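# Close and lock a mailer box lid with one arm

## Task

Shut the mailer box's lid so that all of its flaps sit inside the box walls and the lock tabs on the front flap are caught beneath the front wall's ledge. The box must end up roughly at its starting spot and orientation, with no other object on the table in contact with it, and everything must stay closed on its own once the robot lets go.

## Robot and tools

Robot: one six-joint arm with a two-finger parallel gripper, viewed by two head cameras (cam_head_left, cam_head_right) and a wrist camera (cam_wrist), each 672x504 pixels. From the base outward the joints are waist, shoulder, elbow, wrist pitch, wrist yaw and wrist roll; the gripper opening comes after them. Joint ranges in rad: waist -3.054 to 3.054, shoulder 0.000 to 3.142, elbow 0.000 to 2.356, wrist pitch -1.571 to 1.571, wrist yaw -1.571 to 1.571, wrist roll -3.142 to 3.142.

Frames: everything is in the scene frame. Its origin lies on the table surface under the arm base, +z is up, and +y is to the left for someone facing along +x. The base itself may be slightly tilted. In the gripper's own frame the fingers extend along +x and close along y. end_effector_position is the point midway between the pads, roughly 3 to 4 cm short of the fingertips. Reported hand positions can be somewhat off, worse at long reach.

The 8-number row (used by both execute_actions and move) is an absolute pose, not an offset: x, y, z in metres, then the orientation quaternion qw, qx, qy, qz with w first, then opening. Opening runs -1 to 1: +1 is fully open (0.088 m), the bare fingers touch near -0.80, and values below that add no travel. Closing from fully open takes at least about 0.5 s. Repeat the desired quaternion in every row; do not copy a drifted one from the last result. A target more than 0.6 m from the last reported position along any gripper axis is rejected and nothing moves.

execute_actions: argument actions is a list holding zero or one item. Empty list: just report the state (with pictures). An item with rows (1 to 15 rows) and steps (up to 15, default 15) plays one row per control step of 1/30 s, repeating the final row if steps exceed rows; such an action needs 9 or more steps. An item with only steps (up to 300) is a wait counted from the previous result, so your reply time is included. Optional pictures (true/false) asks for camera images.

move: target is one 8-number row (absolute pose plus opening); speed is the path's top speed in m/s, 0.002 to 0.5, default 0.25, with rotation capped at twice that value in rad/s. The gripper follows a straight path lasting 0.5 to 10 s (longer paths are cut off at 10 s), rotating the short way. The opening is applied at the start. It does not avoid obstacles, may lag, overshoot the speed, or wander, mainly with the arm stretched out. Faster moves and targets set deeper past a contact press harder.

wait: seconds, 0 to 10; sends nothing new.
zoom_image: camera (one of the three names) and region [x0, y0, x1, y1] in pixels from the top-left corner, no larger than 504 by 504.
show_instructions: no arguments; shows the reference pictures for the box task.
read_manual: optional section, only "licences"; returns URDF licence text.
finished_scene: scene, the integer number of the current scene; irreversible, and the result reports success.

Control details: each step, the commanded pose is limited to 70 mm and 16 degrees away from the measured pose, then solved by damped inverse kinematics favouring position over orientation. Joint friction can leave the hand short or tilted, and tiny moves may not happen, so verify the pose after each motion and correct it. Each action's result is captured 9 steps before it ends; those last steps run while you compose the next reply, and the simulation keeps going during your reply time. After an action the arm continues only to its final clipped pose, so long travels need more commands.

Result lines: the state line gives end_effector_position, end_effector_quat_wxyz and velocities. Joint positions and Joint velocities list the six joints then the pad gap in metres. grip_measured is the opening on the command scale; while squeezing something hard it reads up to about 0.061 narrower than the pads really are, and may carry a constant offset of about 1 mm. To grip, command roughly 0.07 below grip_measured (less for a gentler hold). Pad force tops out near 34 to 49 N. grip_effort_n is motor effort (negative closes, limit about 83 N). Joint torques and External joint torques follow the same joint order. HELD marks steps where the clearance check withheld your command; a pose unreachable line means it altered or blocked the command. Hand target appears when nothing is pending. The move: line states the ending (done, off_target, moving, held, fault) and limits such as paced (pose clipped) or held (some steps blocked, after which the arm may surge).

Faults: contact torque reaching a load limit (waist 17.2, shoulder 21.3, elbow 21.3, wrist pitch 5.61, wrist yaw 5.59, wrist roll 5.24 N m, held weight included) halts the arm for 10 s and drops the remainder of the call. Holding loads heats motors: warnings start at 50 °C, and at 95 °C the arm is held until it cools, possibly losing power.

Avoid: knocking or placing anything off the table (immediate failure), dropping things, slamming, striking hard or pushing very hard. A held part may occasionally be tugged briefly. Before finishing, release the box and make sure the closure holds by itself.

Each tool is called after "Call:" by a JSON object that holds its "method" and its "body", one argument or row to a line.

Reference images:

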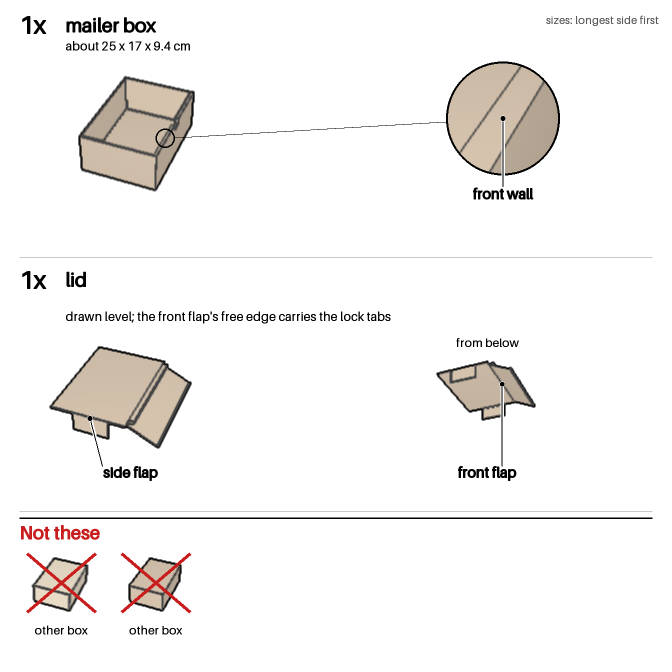

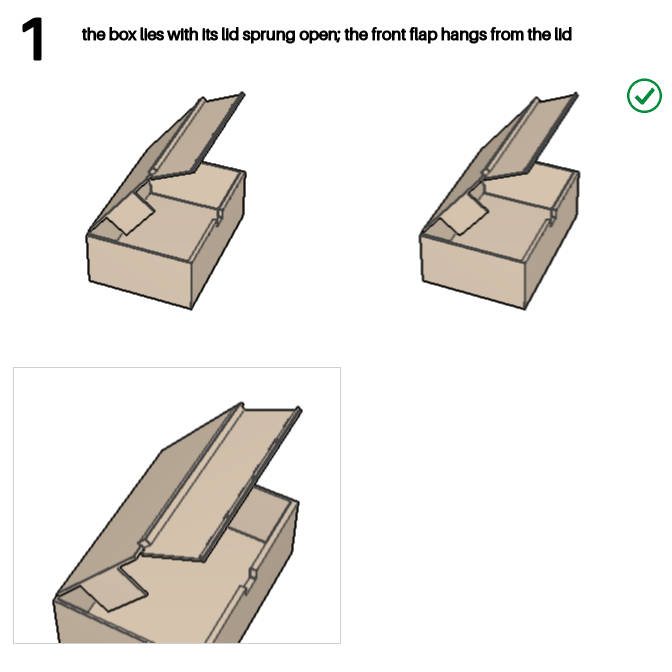

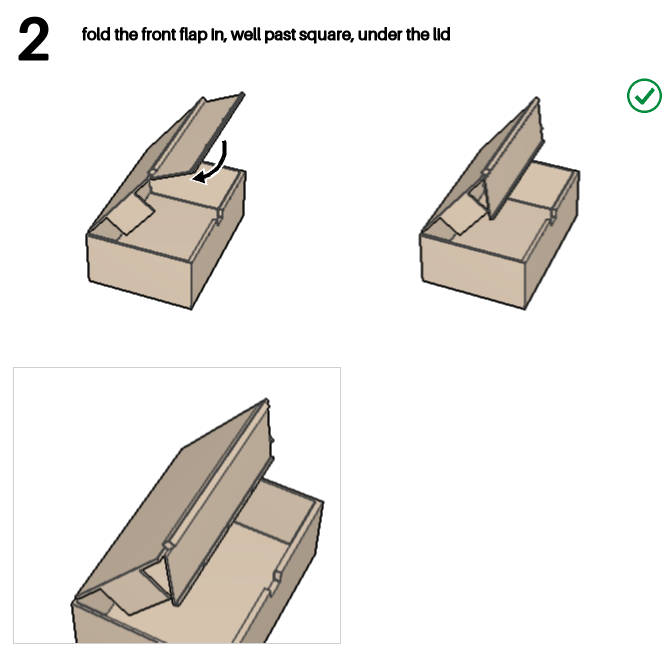

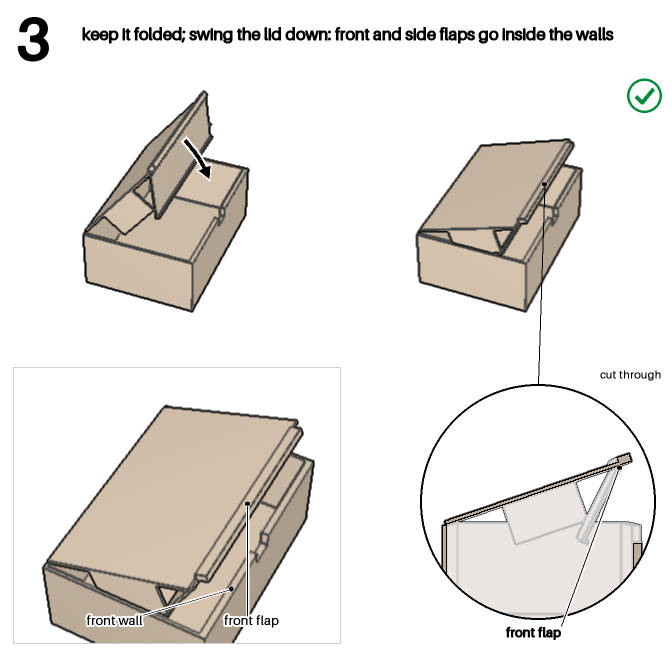

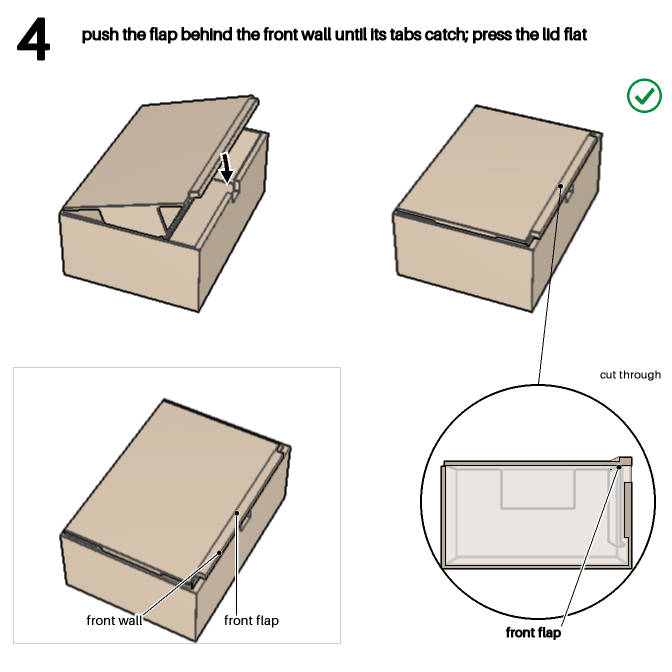

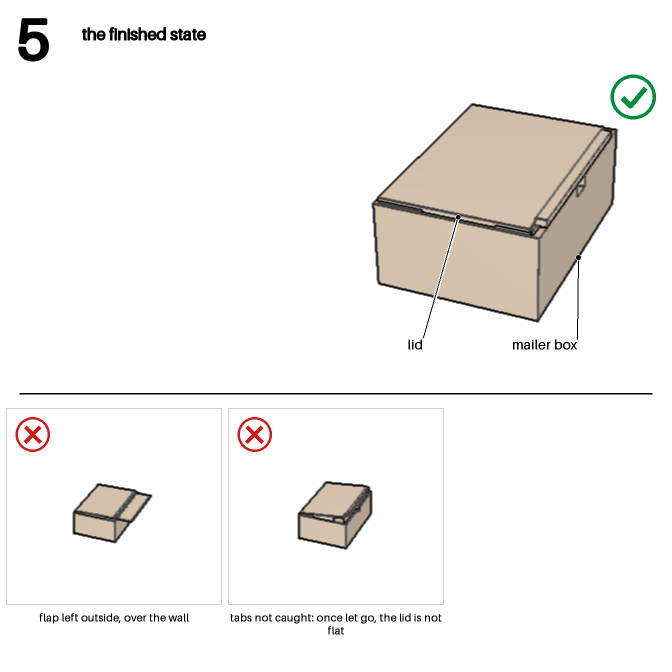

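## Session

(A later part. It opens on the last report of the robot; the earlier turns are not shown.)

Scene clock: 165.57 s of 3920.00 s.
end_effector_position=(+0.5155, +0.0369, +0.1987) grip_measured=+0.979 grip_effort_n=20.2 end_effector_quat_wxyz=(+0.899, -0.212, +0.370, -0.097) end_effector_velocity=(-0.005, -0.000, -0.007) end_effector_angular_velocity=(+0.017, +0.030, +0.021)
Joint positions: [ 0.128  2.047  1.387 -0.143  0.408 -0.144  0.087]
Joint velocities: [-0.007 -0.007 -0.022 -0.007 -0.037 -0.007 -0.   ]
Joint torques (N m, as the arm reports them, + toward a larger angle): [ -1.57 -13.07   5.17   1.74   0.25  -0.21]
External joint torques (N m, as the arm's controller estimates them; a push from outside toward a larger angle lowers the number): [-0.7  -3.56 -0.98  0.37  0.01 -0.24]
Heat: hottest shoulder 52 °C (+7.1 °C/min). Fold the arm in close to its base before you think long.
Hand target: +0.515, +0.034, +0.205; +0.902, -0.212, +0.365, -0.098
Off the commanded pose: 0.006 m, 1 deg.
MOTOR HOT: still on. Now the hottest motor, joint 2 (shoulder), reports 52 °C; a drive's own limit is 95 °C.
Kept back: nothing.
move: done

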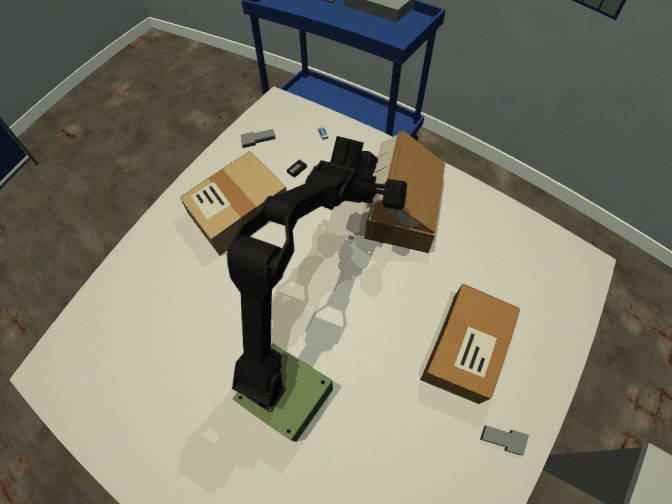

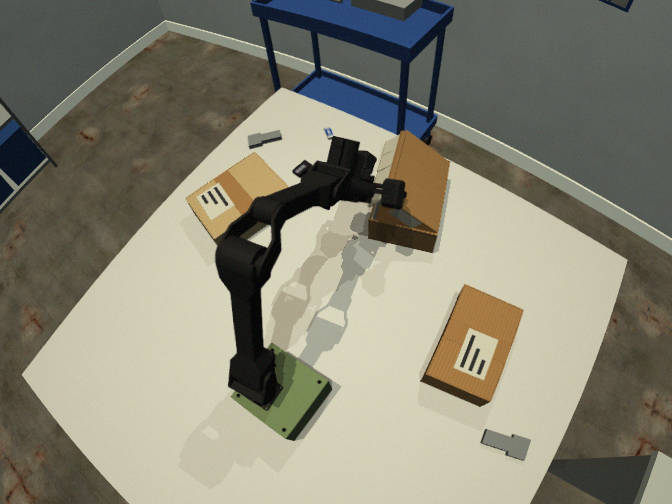

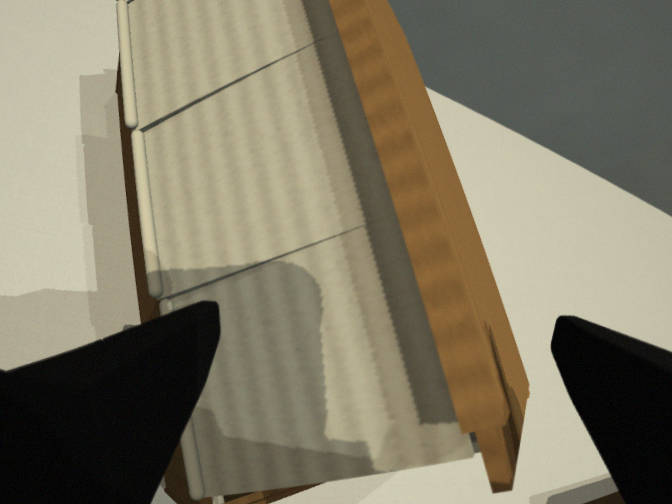

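Call:
{"method": "move", "body": {
  "target": [0.517,0.021,0.191,0.938,-0.109,0.328,0.002,1.0],
  "speed": 0.1
}}

Scene clock: 167.83 s of 3920.00 s.
end_effector_position=(+0.5181, +0.0242, +0.1865) grip_measured=+0.979 grip_effort_n=20.2 end_effector_quat_wxyz=(+0.936, -0.114, +0.333, +0.006) end_effector_velocity=(-0.002, +0.004, -0.003) end_effector_angular_velocity=(+0.027, +0.007, +0.037)
Joint positions: [ 0.005  2.02   1.251  0.072  0.054 -0.126  0.087]
Joint velocities: [-0.007 -0.002 -0.012  0.007 -0.051 -0.007  0.   ]
Joint torques (N m, as the arm reports them, + toward a larger angle): [ -1.15 -12.48   4.94   1.73   0.02   0.16]
External joint torques (N m, as the arm's controller estimates them; a push from outside toward a larger angle lowers the number): [-0.39 -3.25 -1.19  0.2  -0.04  0.15]
Heat: hottest shoulder 53 °C (+7.0 °C/min). Fold the arm in close to its base before you think long.
Hand target: +0.517, +0.021, +0.191; +0.938, -0.109, +0.329, +0.002
Off the commanded pose: 0.006 m, 1 deg.
MOTOR HOT: still on. Now the hottest motor, joint 2 (shoulder), reports 53 °C; a drive's own limit is 95 °C.
Kept back: nothing.
move: done

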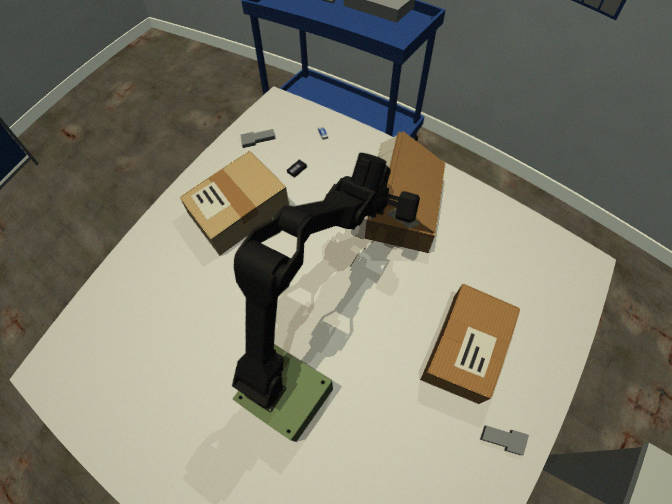

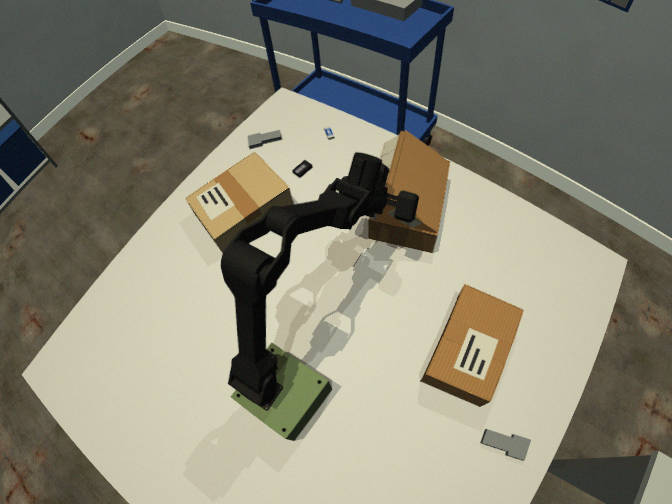

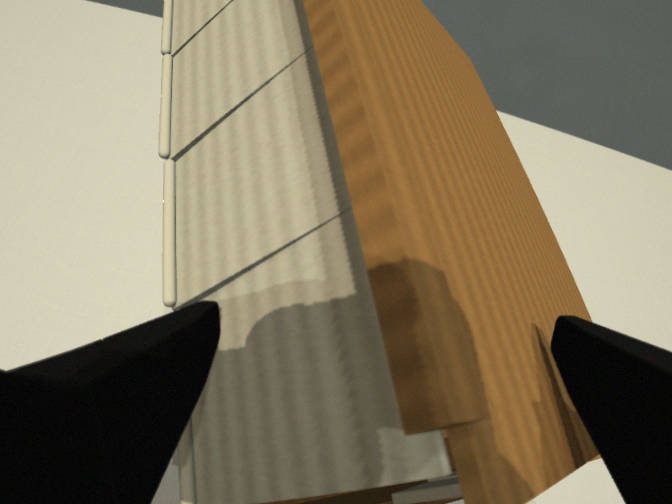

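Call:
{"method": "move", "body": {
  "target": [0.518,0.022,0.19,0.938,-0.109,0.328,0.002,0.25],
  "speed": 0.05
}}

Scene clock: 168.87 s of 3920.00 s.
end_effector_position=(+0.5185, +0.0230, +0.1869) grip_measured=+0.257 grip_effort_n=-22.1 end_effector_quat_wxyz=(+0.936, -0.113, +0.332, +0.005) end_effector_velocity=(-0.001, -0.003, +0.002) end_effector_angular_velocity=(+0.010, +0.002, -0.006)
Joint positions: [ 0.002  2.02   1.251  0.076  0.054 -0.126  0.052]
Joint velocities: [-0.007 -0.007 -0.002 -0.007 -0.007  0.007 -0.001]
Joint torques (N m, as the arm reports them, + toward a larger angle): [ -0.98 -11.69   5.32   1.9    0.06   0.26]
External joint torques (N m, as the arm's controller estimates them; a push from outside toward a larger angle lowers the number): [-0.2  -2.45 -0.81  0.36  0.    0.24]
Heat: hottest shoulder 53 °C (+7.0 °C/min). Fold the arm in close to its base before you think long.
Hand target: +0.518, +0.022, +0.190; +0.938, -0.109, +0.328, +0.002
Off the commanded pose: 0.003 m, 1 deg.
MOTOR HOT: still on. Now the hottest motor, joint 2 (shoulder), reports 53 °C; a drive's own limit is 95 °C.
Kept back: nothing.
move: done

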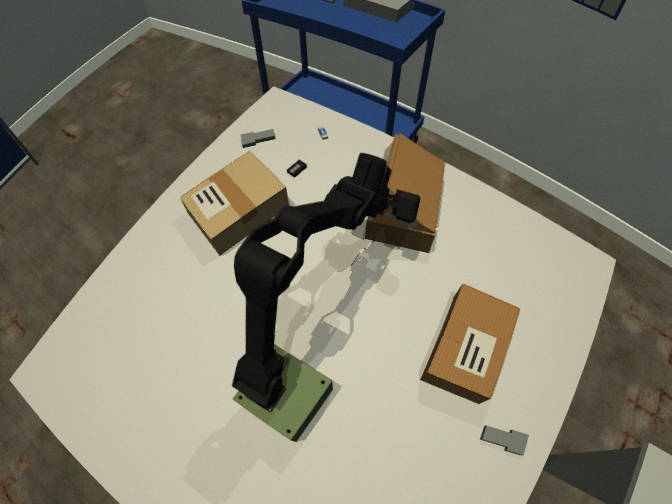

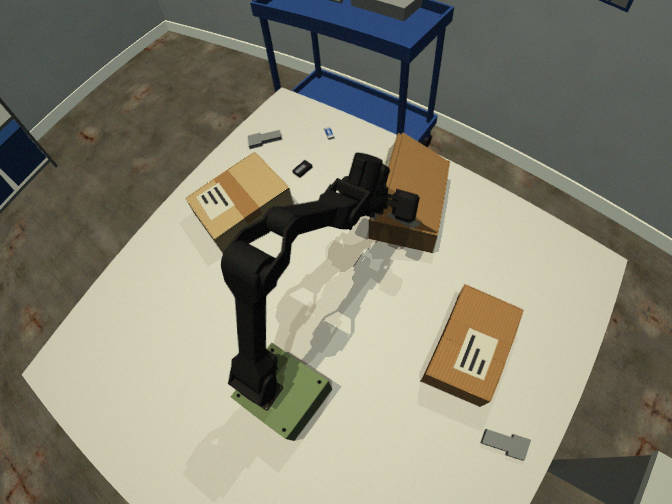

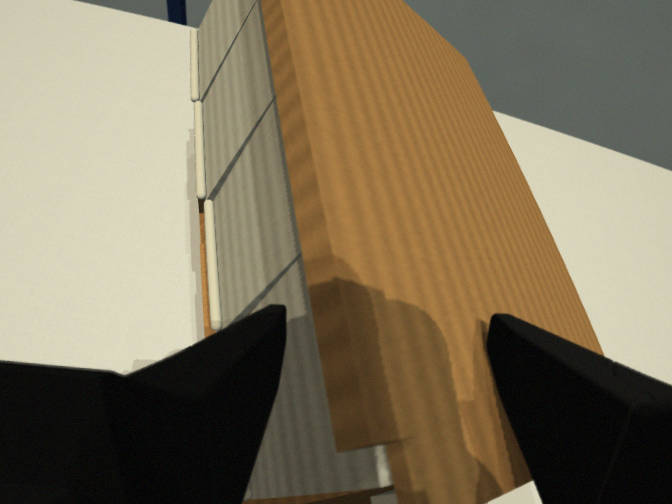

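Call:
{"method": "move", "body": {
  "target": [0.518,0.027,0.193,0.905,-0.271,0.323,0.059,-0.1],
  "speed": 0.1
}}

Scene clock: 171.30 s of 3920.00 s.
end_effector_position=(+0.5176, +0.0276, +0.1857) grip_measured=-0.096 grip_effort_n=-21.2 end_effector_quat_wxyz=(+0.904, -0.266, +0.329, +0.061) end_effector_velocity=(-0.001, -0.003, -0.001) end_effector_angular_velocity=(-0.013, +0.009, +0.012)
Joint positions: [ 0.013  2.02   1.251  0.071  0.059 -0.451  0.034]
Joint velocities: [-0.007 -0.002 -0.002 -0.007 -0.007 -0.022 -0.   ]
Joint torques (N m, as the arm reports them, + toward a larger angle): [ -0.84 -12.37   6.24   1.33   0.25  -0.25]
External joint torques (N m, as the arm's controller estimates them; a push from outside toward a larger angle lowers the number): [ 0.   -3.14  0.12 -0.2   0.19 -0.28]
Heat: hottest shoulder 53 °C (+7.0 °C/min). Fold the arm in close to its base before you think long.
Hand target: +0.518, +0.027, +0.193; +0.905, -0.271, +0.323, +0.059
Off the commanded pose: 0.007 m, 1 deg.
MOTOR HOT: still on. Now the hottest motor, joint 2 (shoulder), reports 53 °C; a drive's own limit is 95 °C.
Kept back: nothing.
move: done

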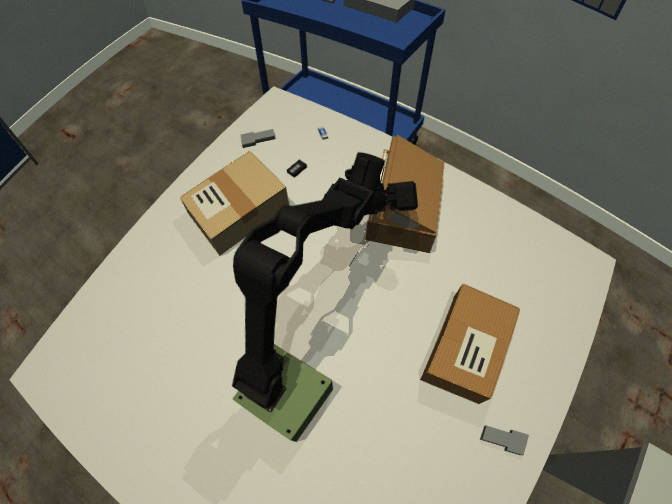

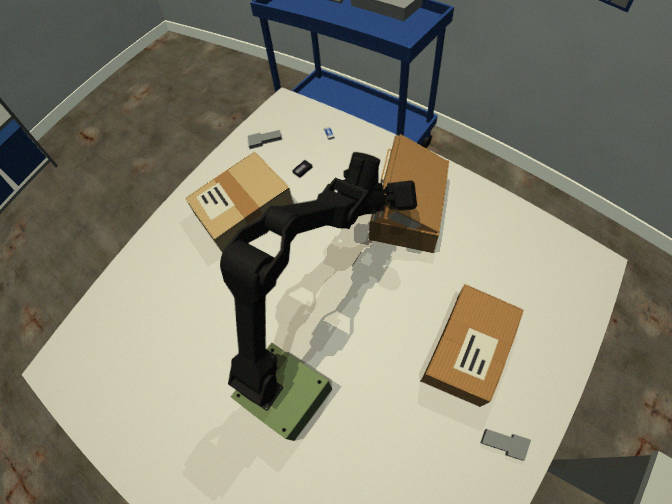

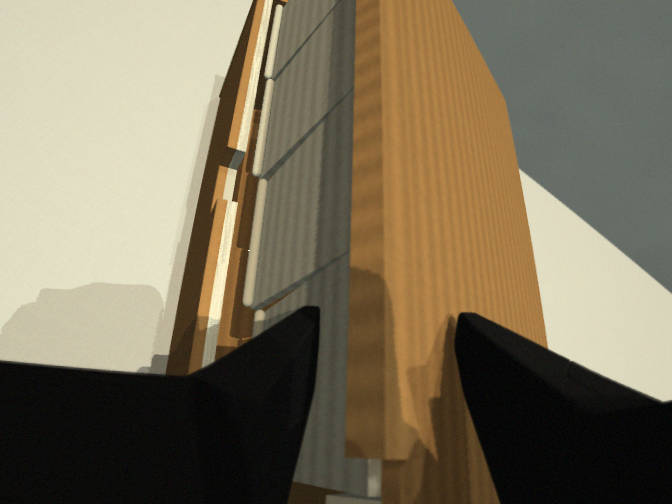

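Call:
{"method": "move", "body": {
  "target": [0.518,0.039,0.158,0.920,-0.219,0.3255,0.039,-0.17],
  "speed": 0.06
}}

Scene clock: 172.87 s of 3920.00 s.
end_effector_position=(+0.5200, +0.0385, +0.1685) grip_measured=-0.165 grip_effort_n=-26.3 end_effector_quat_wxyz=(+0.921, -0.223, +0.316, +0.039) end_effector_velocity=(+0.000, -0.000, +0.002) end_effector_angular_velocity=(+0.011, -0.007, -0.000)
Joint positions: [ 0.046  2.061  1.211  0.182  0.095 -0.333  0.031]
Joint velocities: [-0.002 -0.002 -0.002  0.007 -0.007  0.007 -0.   ]
Joint torques (N m, as the arm reports them, + toward a larger angle): [-0.49 -8.9   4.85  1.75  0.1   0.36]
External joint torques (N m, as the arm's controller estimates them; a push from outside toward a larger angle lowers the number): [ 0.28  0.43 -1.06  0.19  0.03  0.33]
Heat: hottest shoulder 53 °C (+7.1 °C/min). Fold the arm in close to its base before you think long.
Hand target: +0.518, +0.039, +0.158; +0.919, -0.219, +0.325, +0.039
Off the commanded pose: 0.011 m, 1 deg.
MOTOR HOT: still on. Now the hottest motor, joint 2 (shoulder), reports 53 °C; a drive's own limit is 95 °C.
Kept back: nothing.
move: off_target

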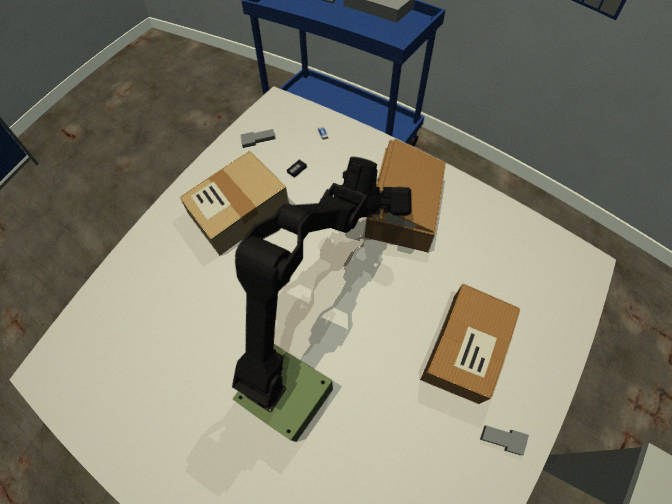

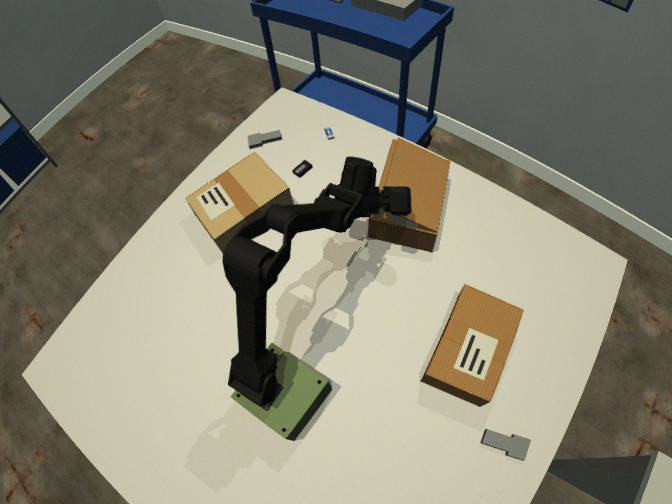

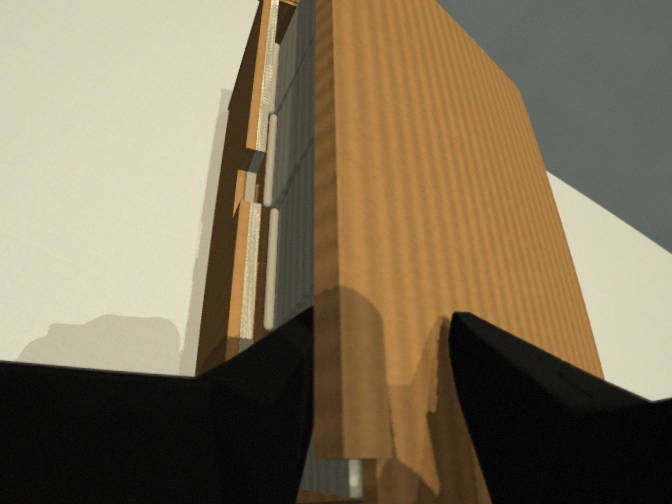

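Call:
{"method": "move", "body": {
  "target": [0.519,0.046,0.136,0.933,-0.150,0.3276,0.016,-0.17],
  "speed": 0.05
}}

Scene clock: 174.93 s of 3920.00 s.
end_effector_position=(+0.5272, +0.0446, +0.1651) grip_measured=-0.165 grip_effort_n=-25.4 end_effector_quat_wxyz=(+0.941, -0.162, +0.296, +0.009) end_effector_velocity=(-0.001, +0.002, -0.001) end_effector_angular_velocity=(+0.018, +0.009, +0.011)
Joint positions: [ 0.065  2.092  1.207  0.263  0.124 -0.188  0.031]
Joint velocities: [-0.002 -0.002 -0.002 -0.007 -0.022  0.007 -0.   ]
Joint torques (N m, as the arm reports them, + toward a larger angle): [-0.25 -6.52  3.19  0.87 -0.46  0.79]
External joint torques (N m, as the arm's controller estimates them; a push from outside toward a larger angle lowers the number): [ 0.59  2.92 -2.65 -0.71 -0.55  0.76]
Heat: hottest shoulder 52 °C (+6.0 °C/min). Fold the arm in close to its base before you think long.
Hand target: +0.518, +0.046, +0.137; +0.933, -0.150, +0.328, +0.016
Off the commanded pose: 0.030 m, 4 deg.
MOTOR HOT: still on. Now the hottest motor, joint 2 (shoulder), reports 52 °C; a drive's own limit is 95 °C.
Kept back: nothing.
move: off_target

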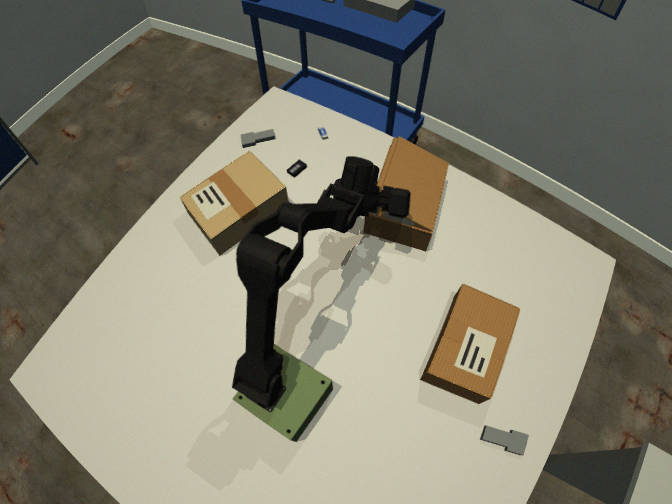

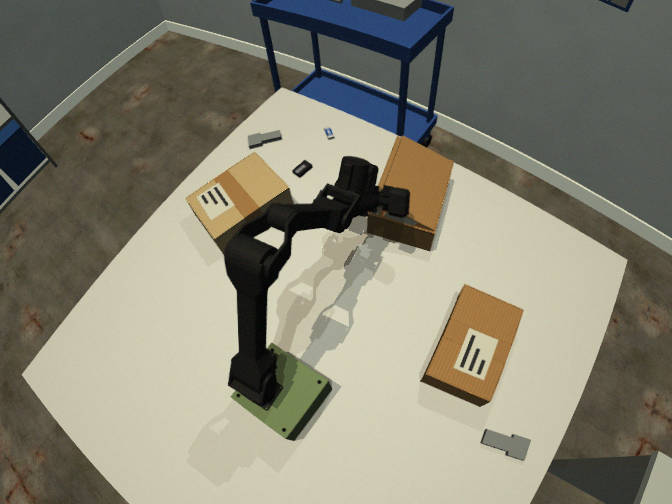

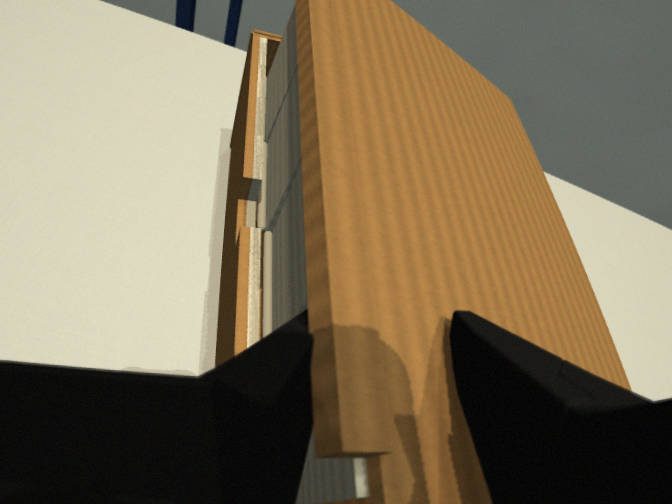

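Call:
{"method": "move", "body": {
  "target": [0.52,0.04,0.175,0.905,-0.271,0.323,0.059,-0.3],
  "speed": 0.1
}}

Call:
{"method": "zoom_image", "body": {
  "camera": "cam_head_right",
  "region": [320,110,500,280]
}}

Scene clock: 176.87 s of 3920.00 s.
end_effector_position=(+0.5207, +0.0390, +0.1718) grip_measured=-0.292 grip_effort_n=-42.6 end_effector_quat_wxyz=(+0.905, -0.269, +0.324, +0.054) end_effector_velocity=(-0.004, -0.001, -0.002) end_effector_angular_velocity=(-0.027, +0.030, +0.024)
Joint positions: [ 0.049  2.058  1.238  0.132  0.101 -0.431  0.025]
Joint velocities: [-0.002 -0.007  0.002 -0.037 -0.007 -0.037 -0.   ]
Joint torques (N m, as the arm reports them, + toward a larger angle): [ -0.94 -11.82   6.17   0.88  -0.28  -0.13]
External joint torques (N m, as the arm's controller estimates them; a push from outside toward a larger angle lowers the number): [-0.14 -2.43  0.18 -0.65 -0.36 -0.16]
Heat: hottest shoulder 52 °C (+5.0 °C/min). Fold the arm in close to its base before you think long.
Hand target: +0.520, +0.040, +0.175; +0.905, -0.271, +0.323, +0.059
Off the commanded pose: 0.003 m, 1 deg.
MOTOR HOT: still on. Now the hottest motor, joint 2 (shoulder), reports 52 °C; a drive's own limit is 95 °C.
Kept back: nothing.
move: done

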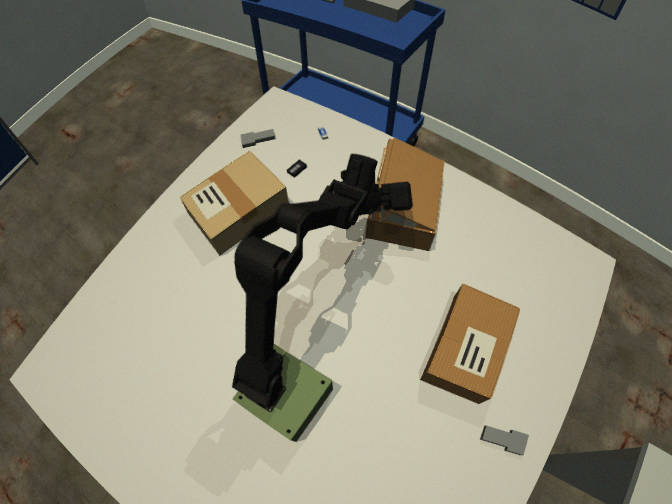

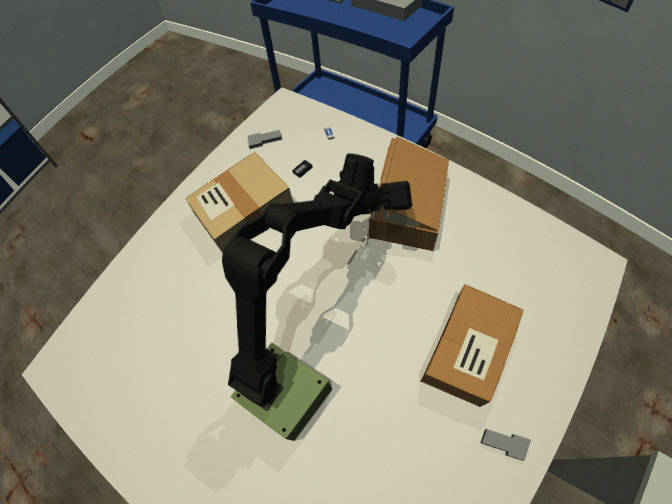

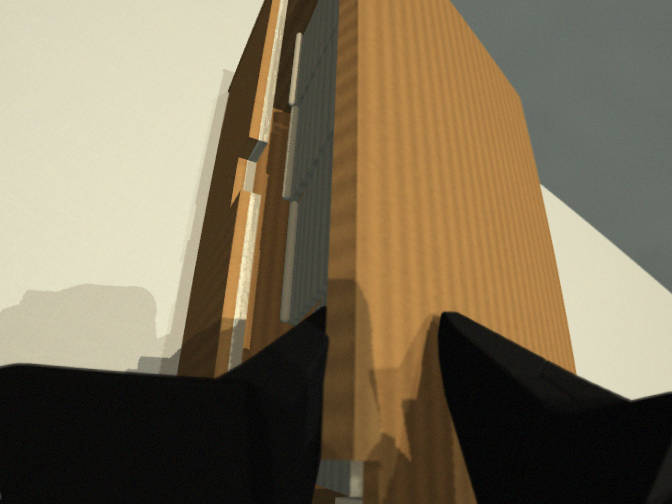

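Region (320, 110, 500, 280) of cam_head_right's 672x504 image, scaled by 2.800, with more detail than that image has.

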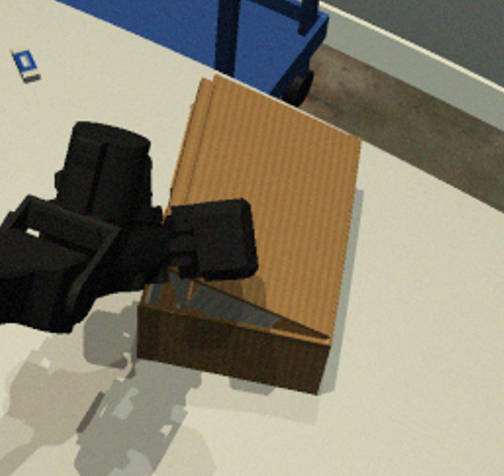

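Call:
{"method": "move", "body": {
  "target": [0.52,0.047,0.145,0.920,-0.219,0.3255,0.039,-0.3],
  "speed": 0.05
}}

Call:
{"method": "zoom_image", "body": {
  "camera": "cam_head_right",
  "region": [340,160,460,260]
}}

Scene clock: 178.47 s of 3920.00 s.
end_effector_position=(+0.5263, +0.0441, +0.1687) grip_measured=-0.293 grip_effort_n=-36.0 end_effector_quat_wxyz=(+0.925, -0.229, +0.302, +0.030) end_effector_velocity=(+0.000, -0.002, -0.001) end_effector_angular_velocity=(-0.010, -0.003, -0.004)
Joint positions: [ 0.065  2.081  1.219  0.226  0.126 -0.33   0.025]
Joint velocities: [-0.002  0.002 -0.002  0.007  0.007 -0.007 -0.   ]
Joint torques (N m, as the arm reports them, + toward a larger angle): [-0.26 -7.19  3.61  1.17 -0.33  0.6 ]
External joint torques (N m, as the arm's controller estimates them; a push from outside toward a larger angle lowers the number): [ 0.57  2.14 -2.22 -0.38 -0.43  0.57]
Heat: hottest shoulder 52 °C (+5.1 °C/min). Fold the arm in close to its base before you think long.
Hand target: +0.519, +0.047, +0.146; +0.919, -0.219, +0.325, +0.039
Off the commanded pose: 0.025 m, 3 deg.
MOTOR HOT: still on. Now the hottest motor, joint 2 (shoulder), reports 52 °C; a drive's own limit is 95 °C.
Kept back: nothing.
move: off_target

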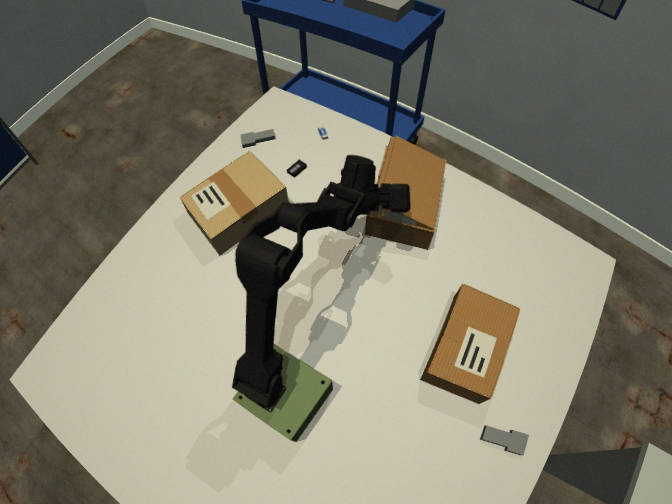

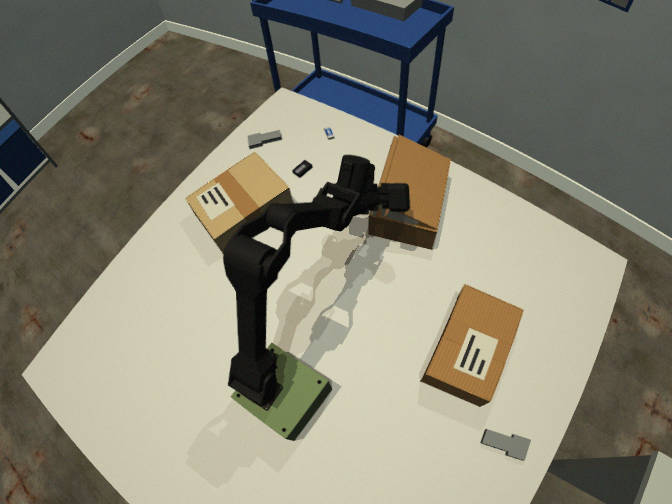

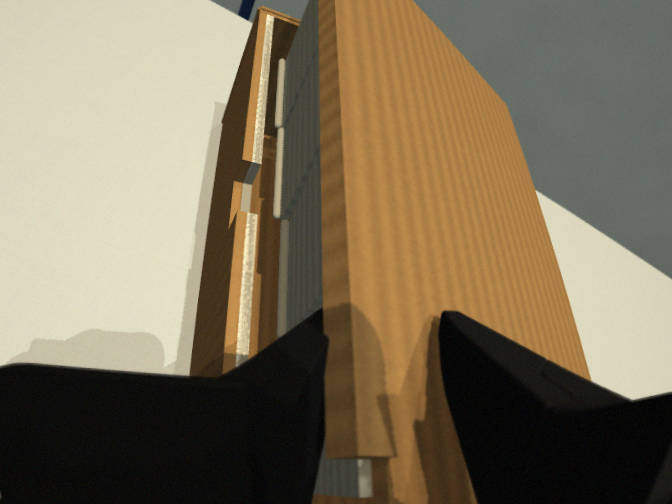

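Region (340, 160, 460, 260) of cam_head_right's 672x504 image, scaled by 4.200, with more detail than that image has.

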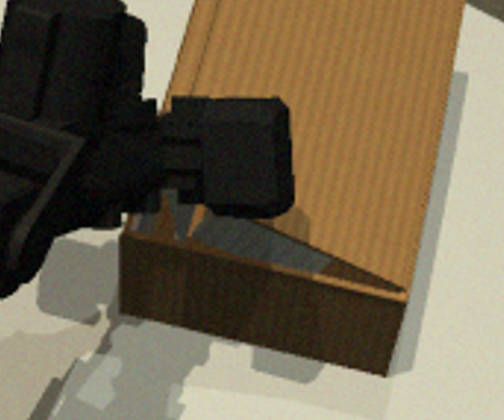

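Call:
{"method": "zoom_image", "body": {
  "camera": "cam_head_left",
  "region": [360,190,440,260]
}}

Call:
{"method": "zoom_image", "body": {
  "camera": "cam_head_left",
  "region": [370,125,460,200]
}}

Region (360, 190, 440, 260) of cam_head_left's 672x504 image, scaled by 6.300, with more detail than that image has; it fills the top 441 rows of this view, and the rest is white.

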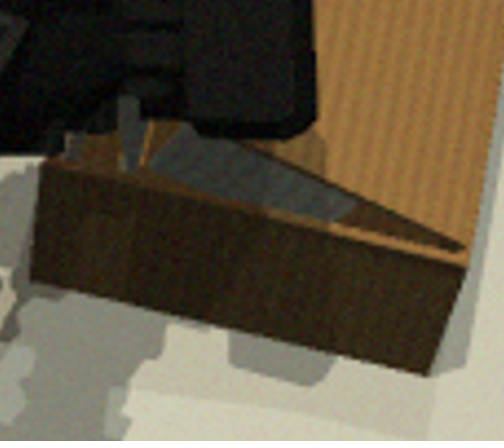

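Region (370, 125, 460, 200) of cam_head_left's 672x504 image, scaled by 5.600, with more detail than that image has.

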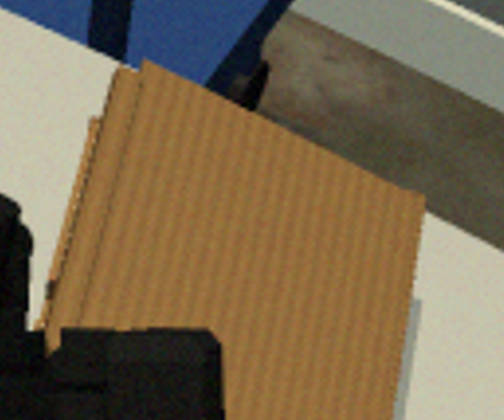

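Call:
{"method": "move", "body": {
  "target": [0.53,0.042,0.178,0.920,-0.219,0.3255,0.039,-0.25],
  "speed": 0.05
}}

Call:
{"method": "move", "body": {
  "target": [0.532,0.048,0.148,0.920,-0.219,0.3255,0.039,-0.25],
  "speed": 0.05
}}

Call:
{"method": "zoom_image", "body": {
  "camera": "cam_wrist",
  "region": [200,0,400,200]
}}

Scene clock: 180.73 s of 3920.00 s.
end_effector_position=(+0.5296, +0.0438, +0.1747) grip_measured=-0.251 grip_effort_n=6.7 end_effector_quat_wxyz=(+0.918, -0.224, +0.325, +0.040) end_effector_velocity=(-0.000, -0.000, +0.002) end_effector_angular_velocity=(-0.003, +0.018, +0.006)
Joint positions: [ 0.056  2.081  1.289  0.106  0.103 -0.328  0.027]
Joint velocities: [-0.002 -0.002  0.017 -0.037 -0.007 -0.007 -0.   ]
Joint torques (N m, as the arm reports them, + toward a larger angle): [ -1.42 -11.82   6.49   1.1   -0.05   0.27]
External joint torques (N m, as the arm's controller estimates them; a push from outside toward a larger angle lowers the number): [-0.6  -2.3   0.49 -0.41 -0.13  0.24]
Heat: hottest shoulder 52 °C (+4.0 °C/min). Fold the arm in close to its base before you think long.
Hand target: +0.530, +0.042, +0.178; +0.919, -0.219, +0.325, +0.039
Off the commanded pose: 0.004 m, 1 deg.
MOTOR HOT: still on. Now the hottest motor, joint 2 (shoulder), reports 52 °C; a drive's own limit is 95 °C.
Kept back: nothing.
move: done

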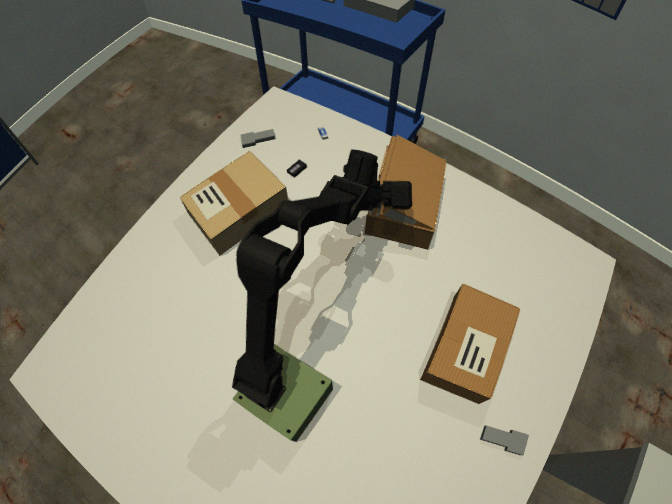

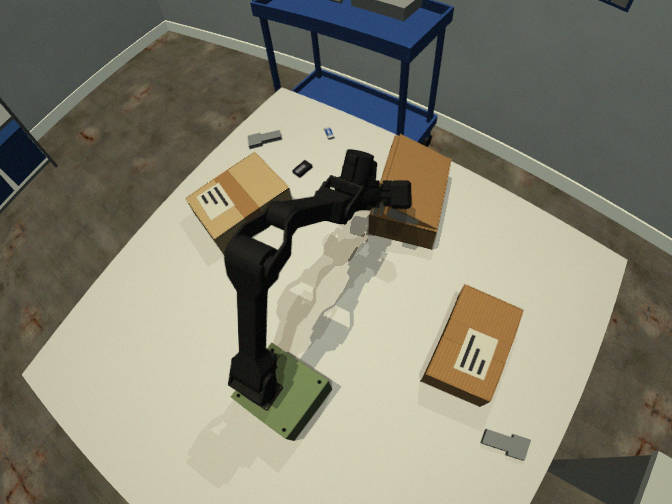

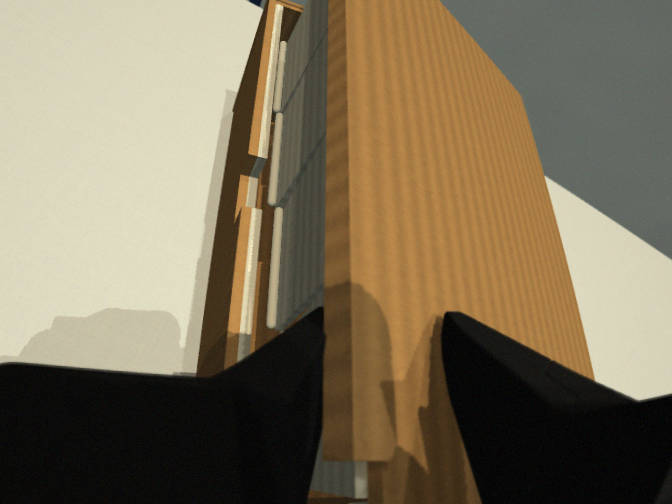

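Scene clock: 181.57 s of 3920.00 s.
end_effector_position=(+0.5362, +0.0464, +0.1674) grip_measured=-0.249 grip_effort_n=-0.7 end_effector_quat_wxyz=(+0.924, -0.225, +0.307, +0.033) end_effector_velocity=(+0.000, -0.000, -0.004) end_effector_angular_velocity=(-0.002, +0.004, +0.007)
Joint positions: [ 0.065  2.115  1.279  0.187  0.12  -0.324  0.027]
Joint velocities: [-0.002  0.007 -0.002  0.007 -0.007 -0.007 -0.   ]
Joint torques (N m, as the arm reports them, + toward a larger angle): [-0.42 -8.34  4.32  1.48 -0.24  0.44]
External joint torques (N m, as the arm's controller estimates them; a push from outside toward a larger angle lowers the number): [ 0.39  1.3  -1.58 -0.06 -0.32  0.41]
Heat: hottest shoulder 52 °C (+4.1 °C/min). Fold the arm in close to its base before you think long.
Hand target: +0.531, +0.048, +0.148; +0.919, -0.219, +0.325, +0.039
Off the commanded pose: 0.020 m, 2 deg.
MOTOR HOT: still on. Now the hottest motor, joint 2 (shoulder), reports 52 °C; a drive's own limit is 95 °C.
Kept back: nothing.
move: off_target

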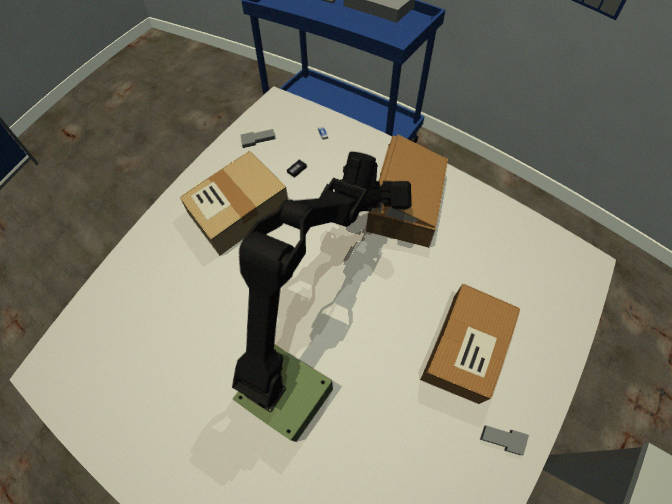

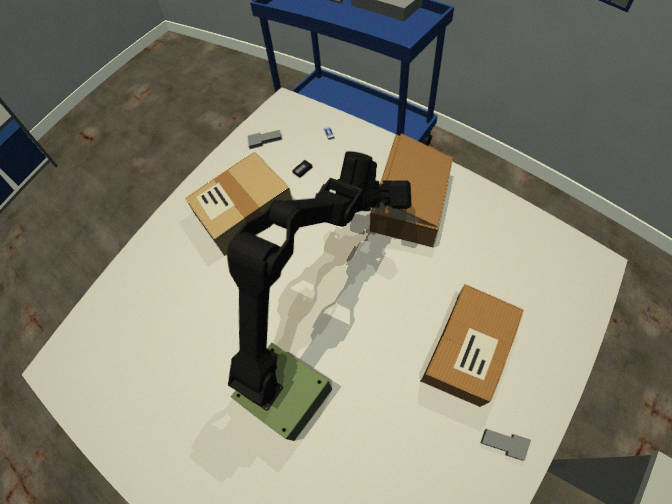

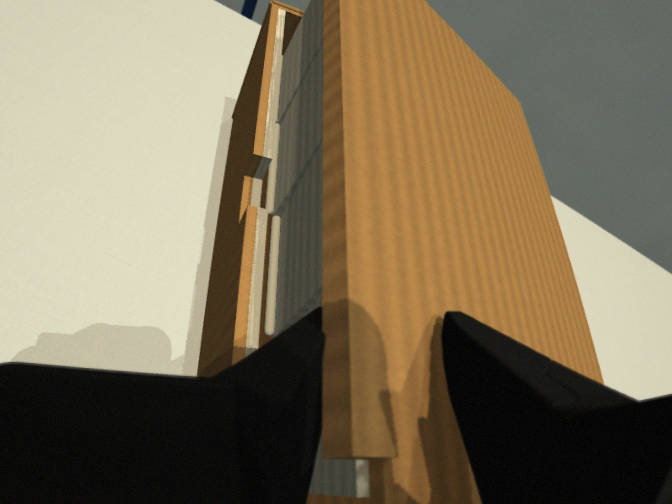

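Region (200, 0, 400, 200) of cam_wrist's 672x504 image, scaled by 2.520, with more detail than that image has.

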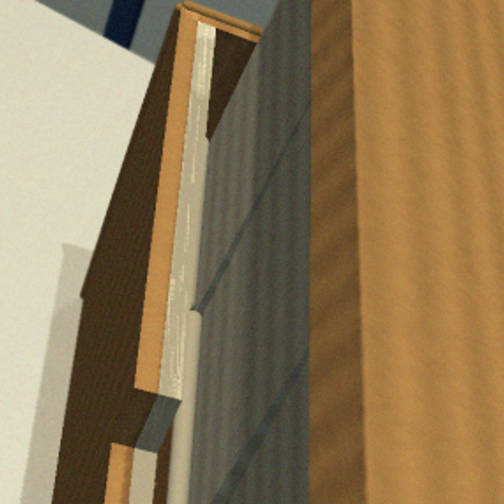

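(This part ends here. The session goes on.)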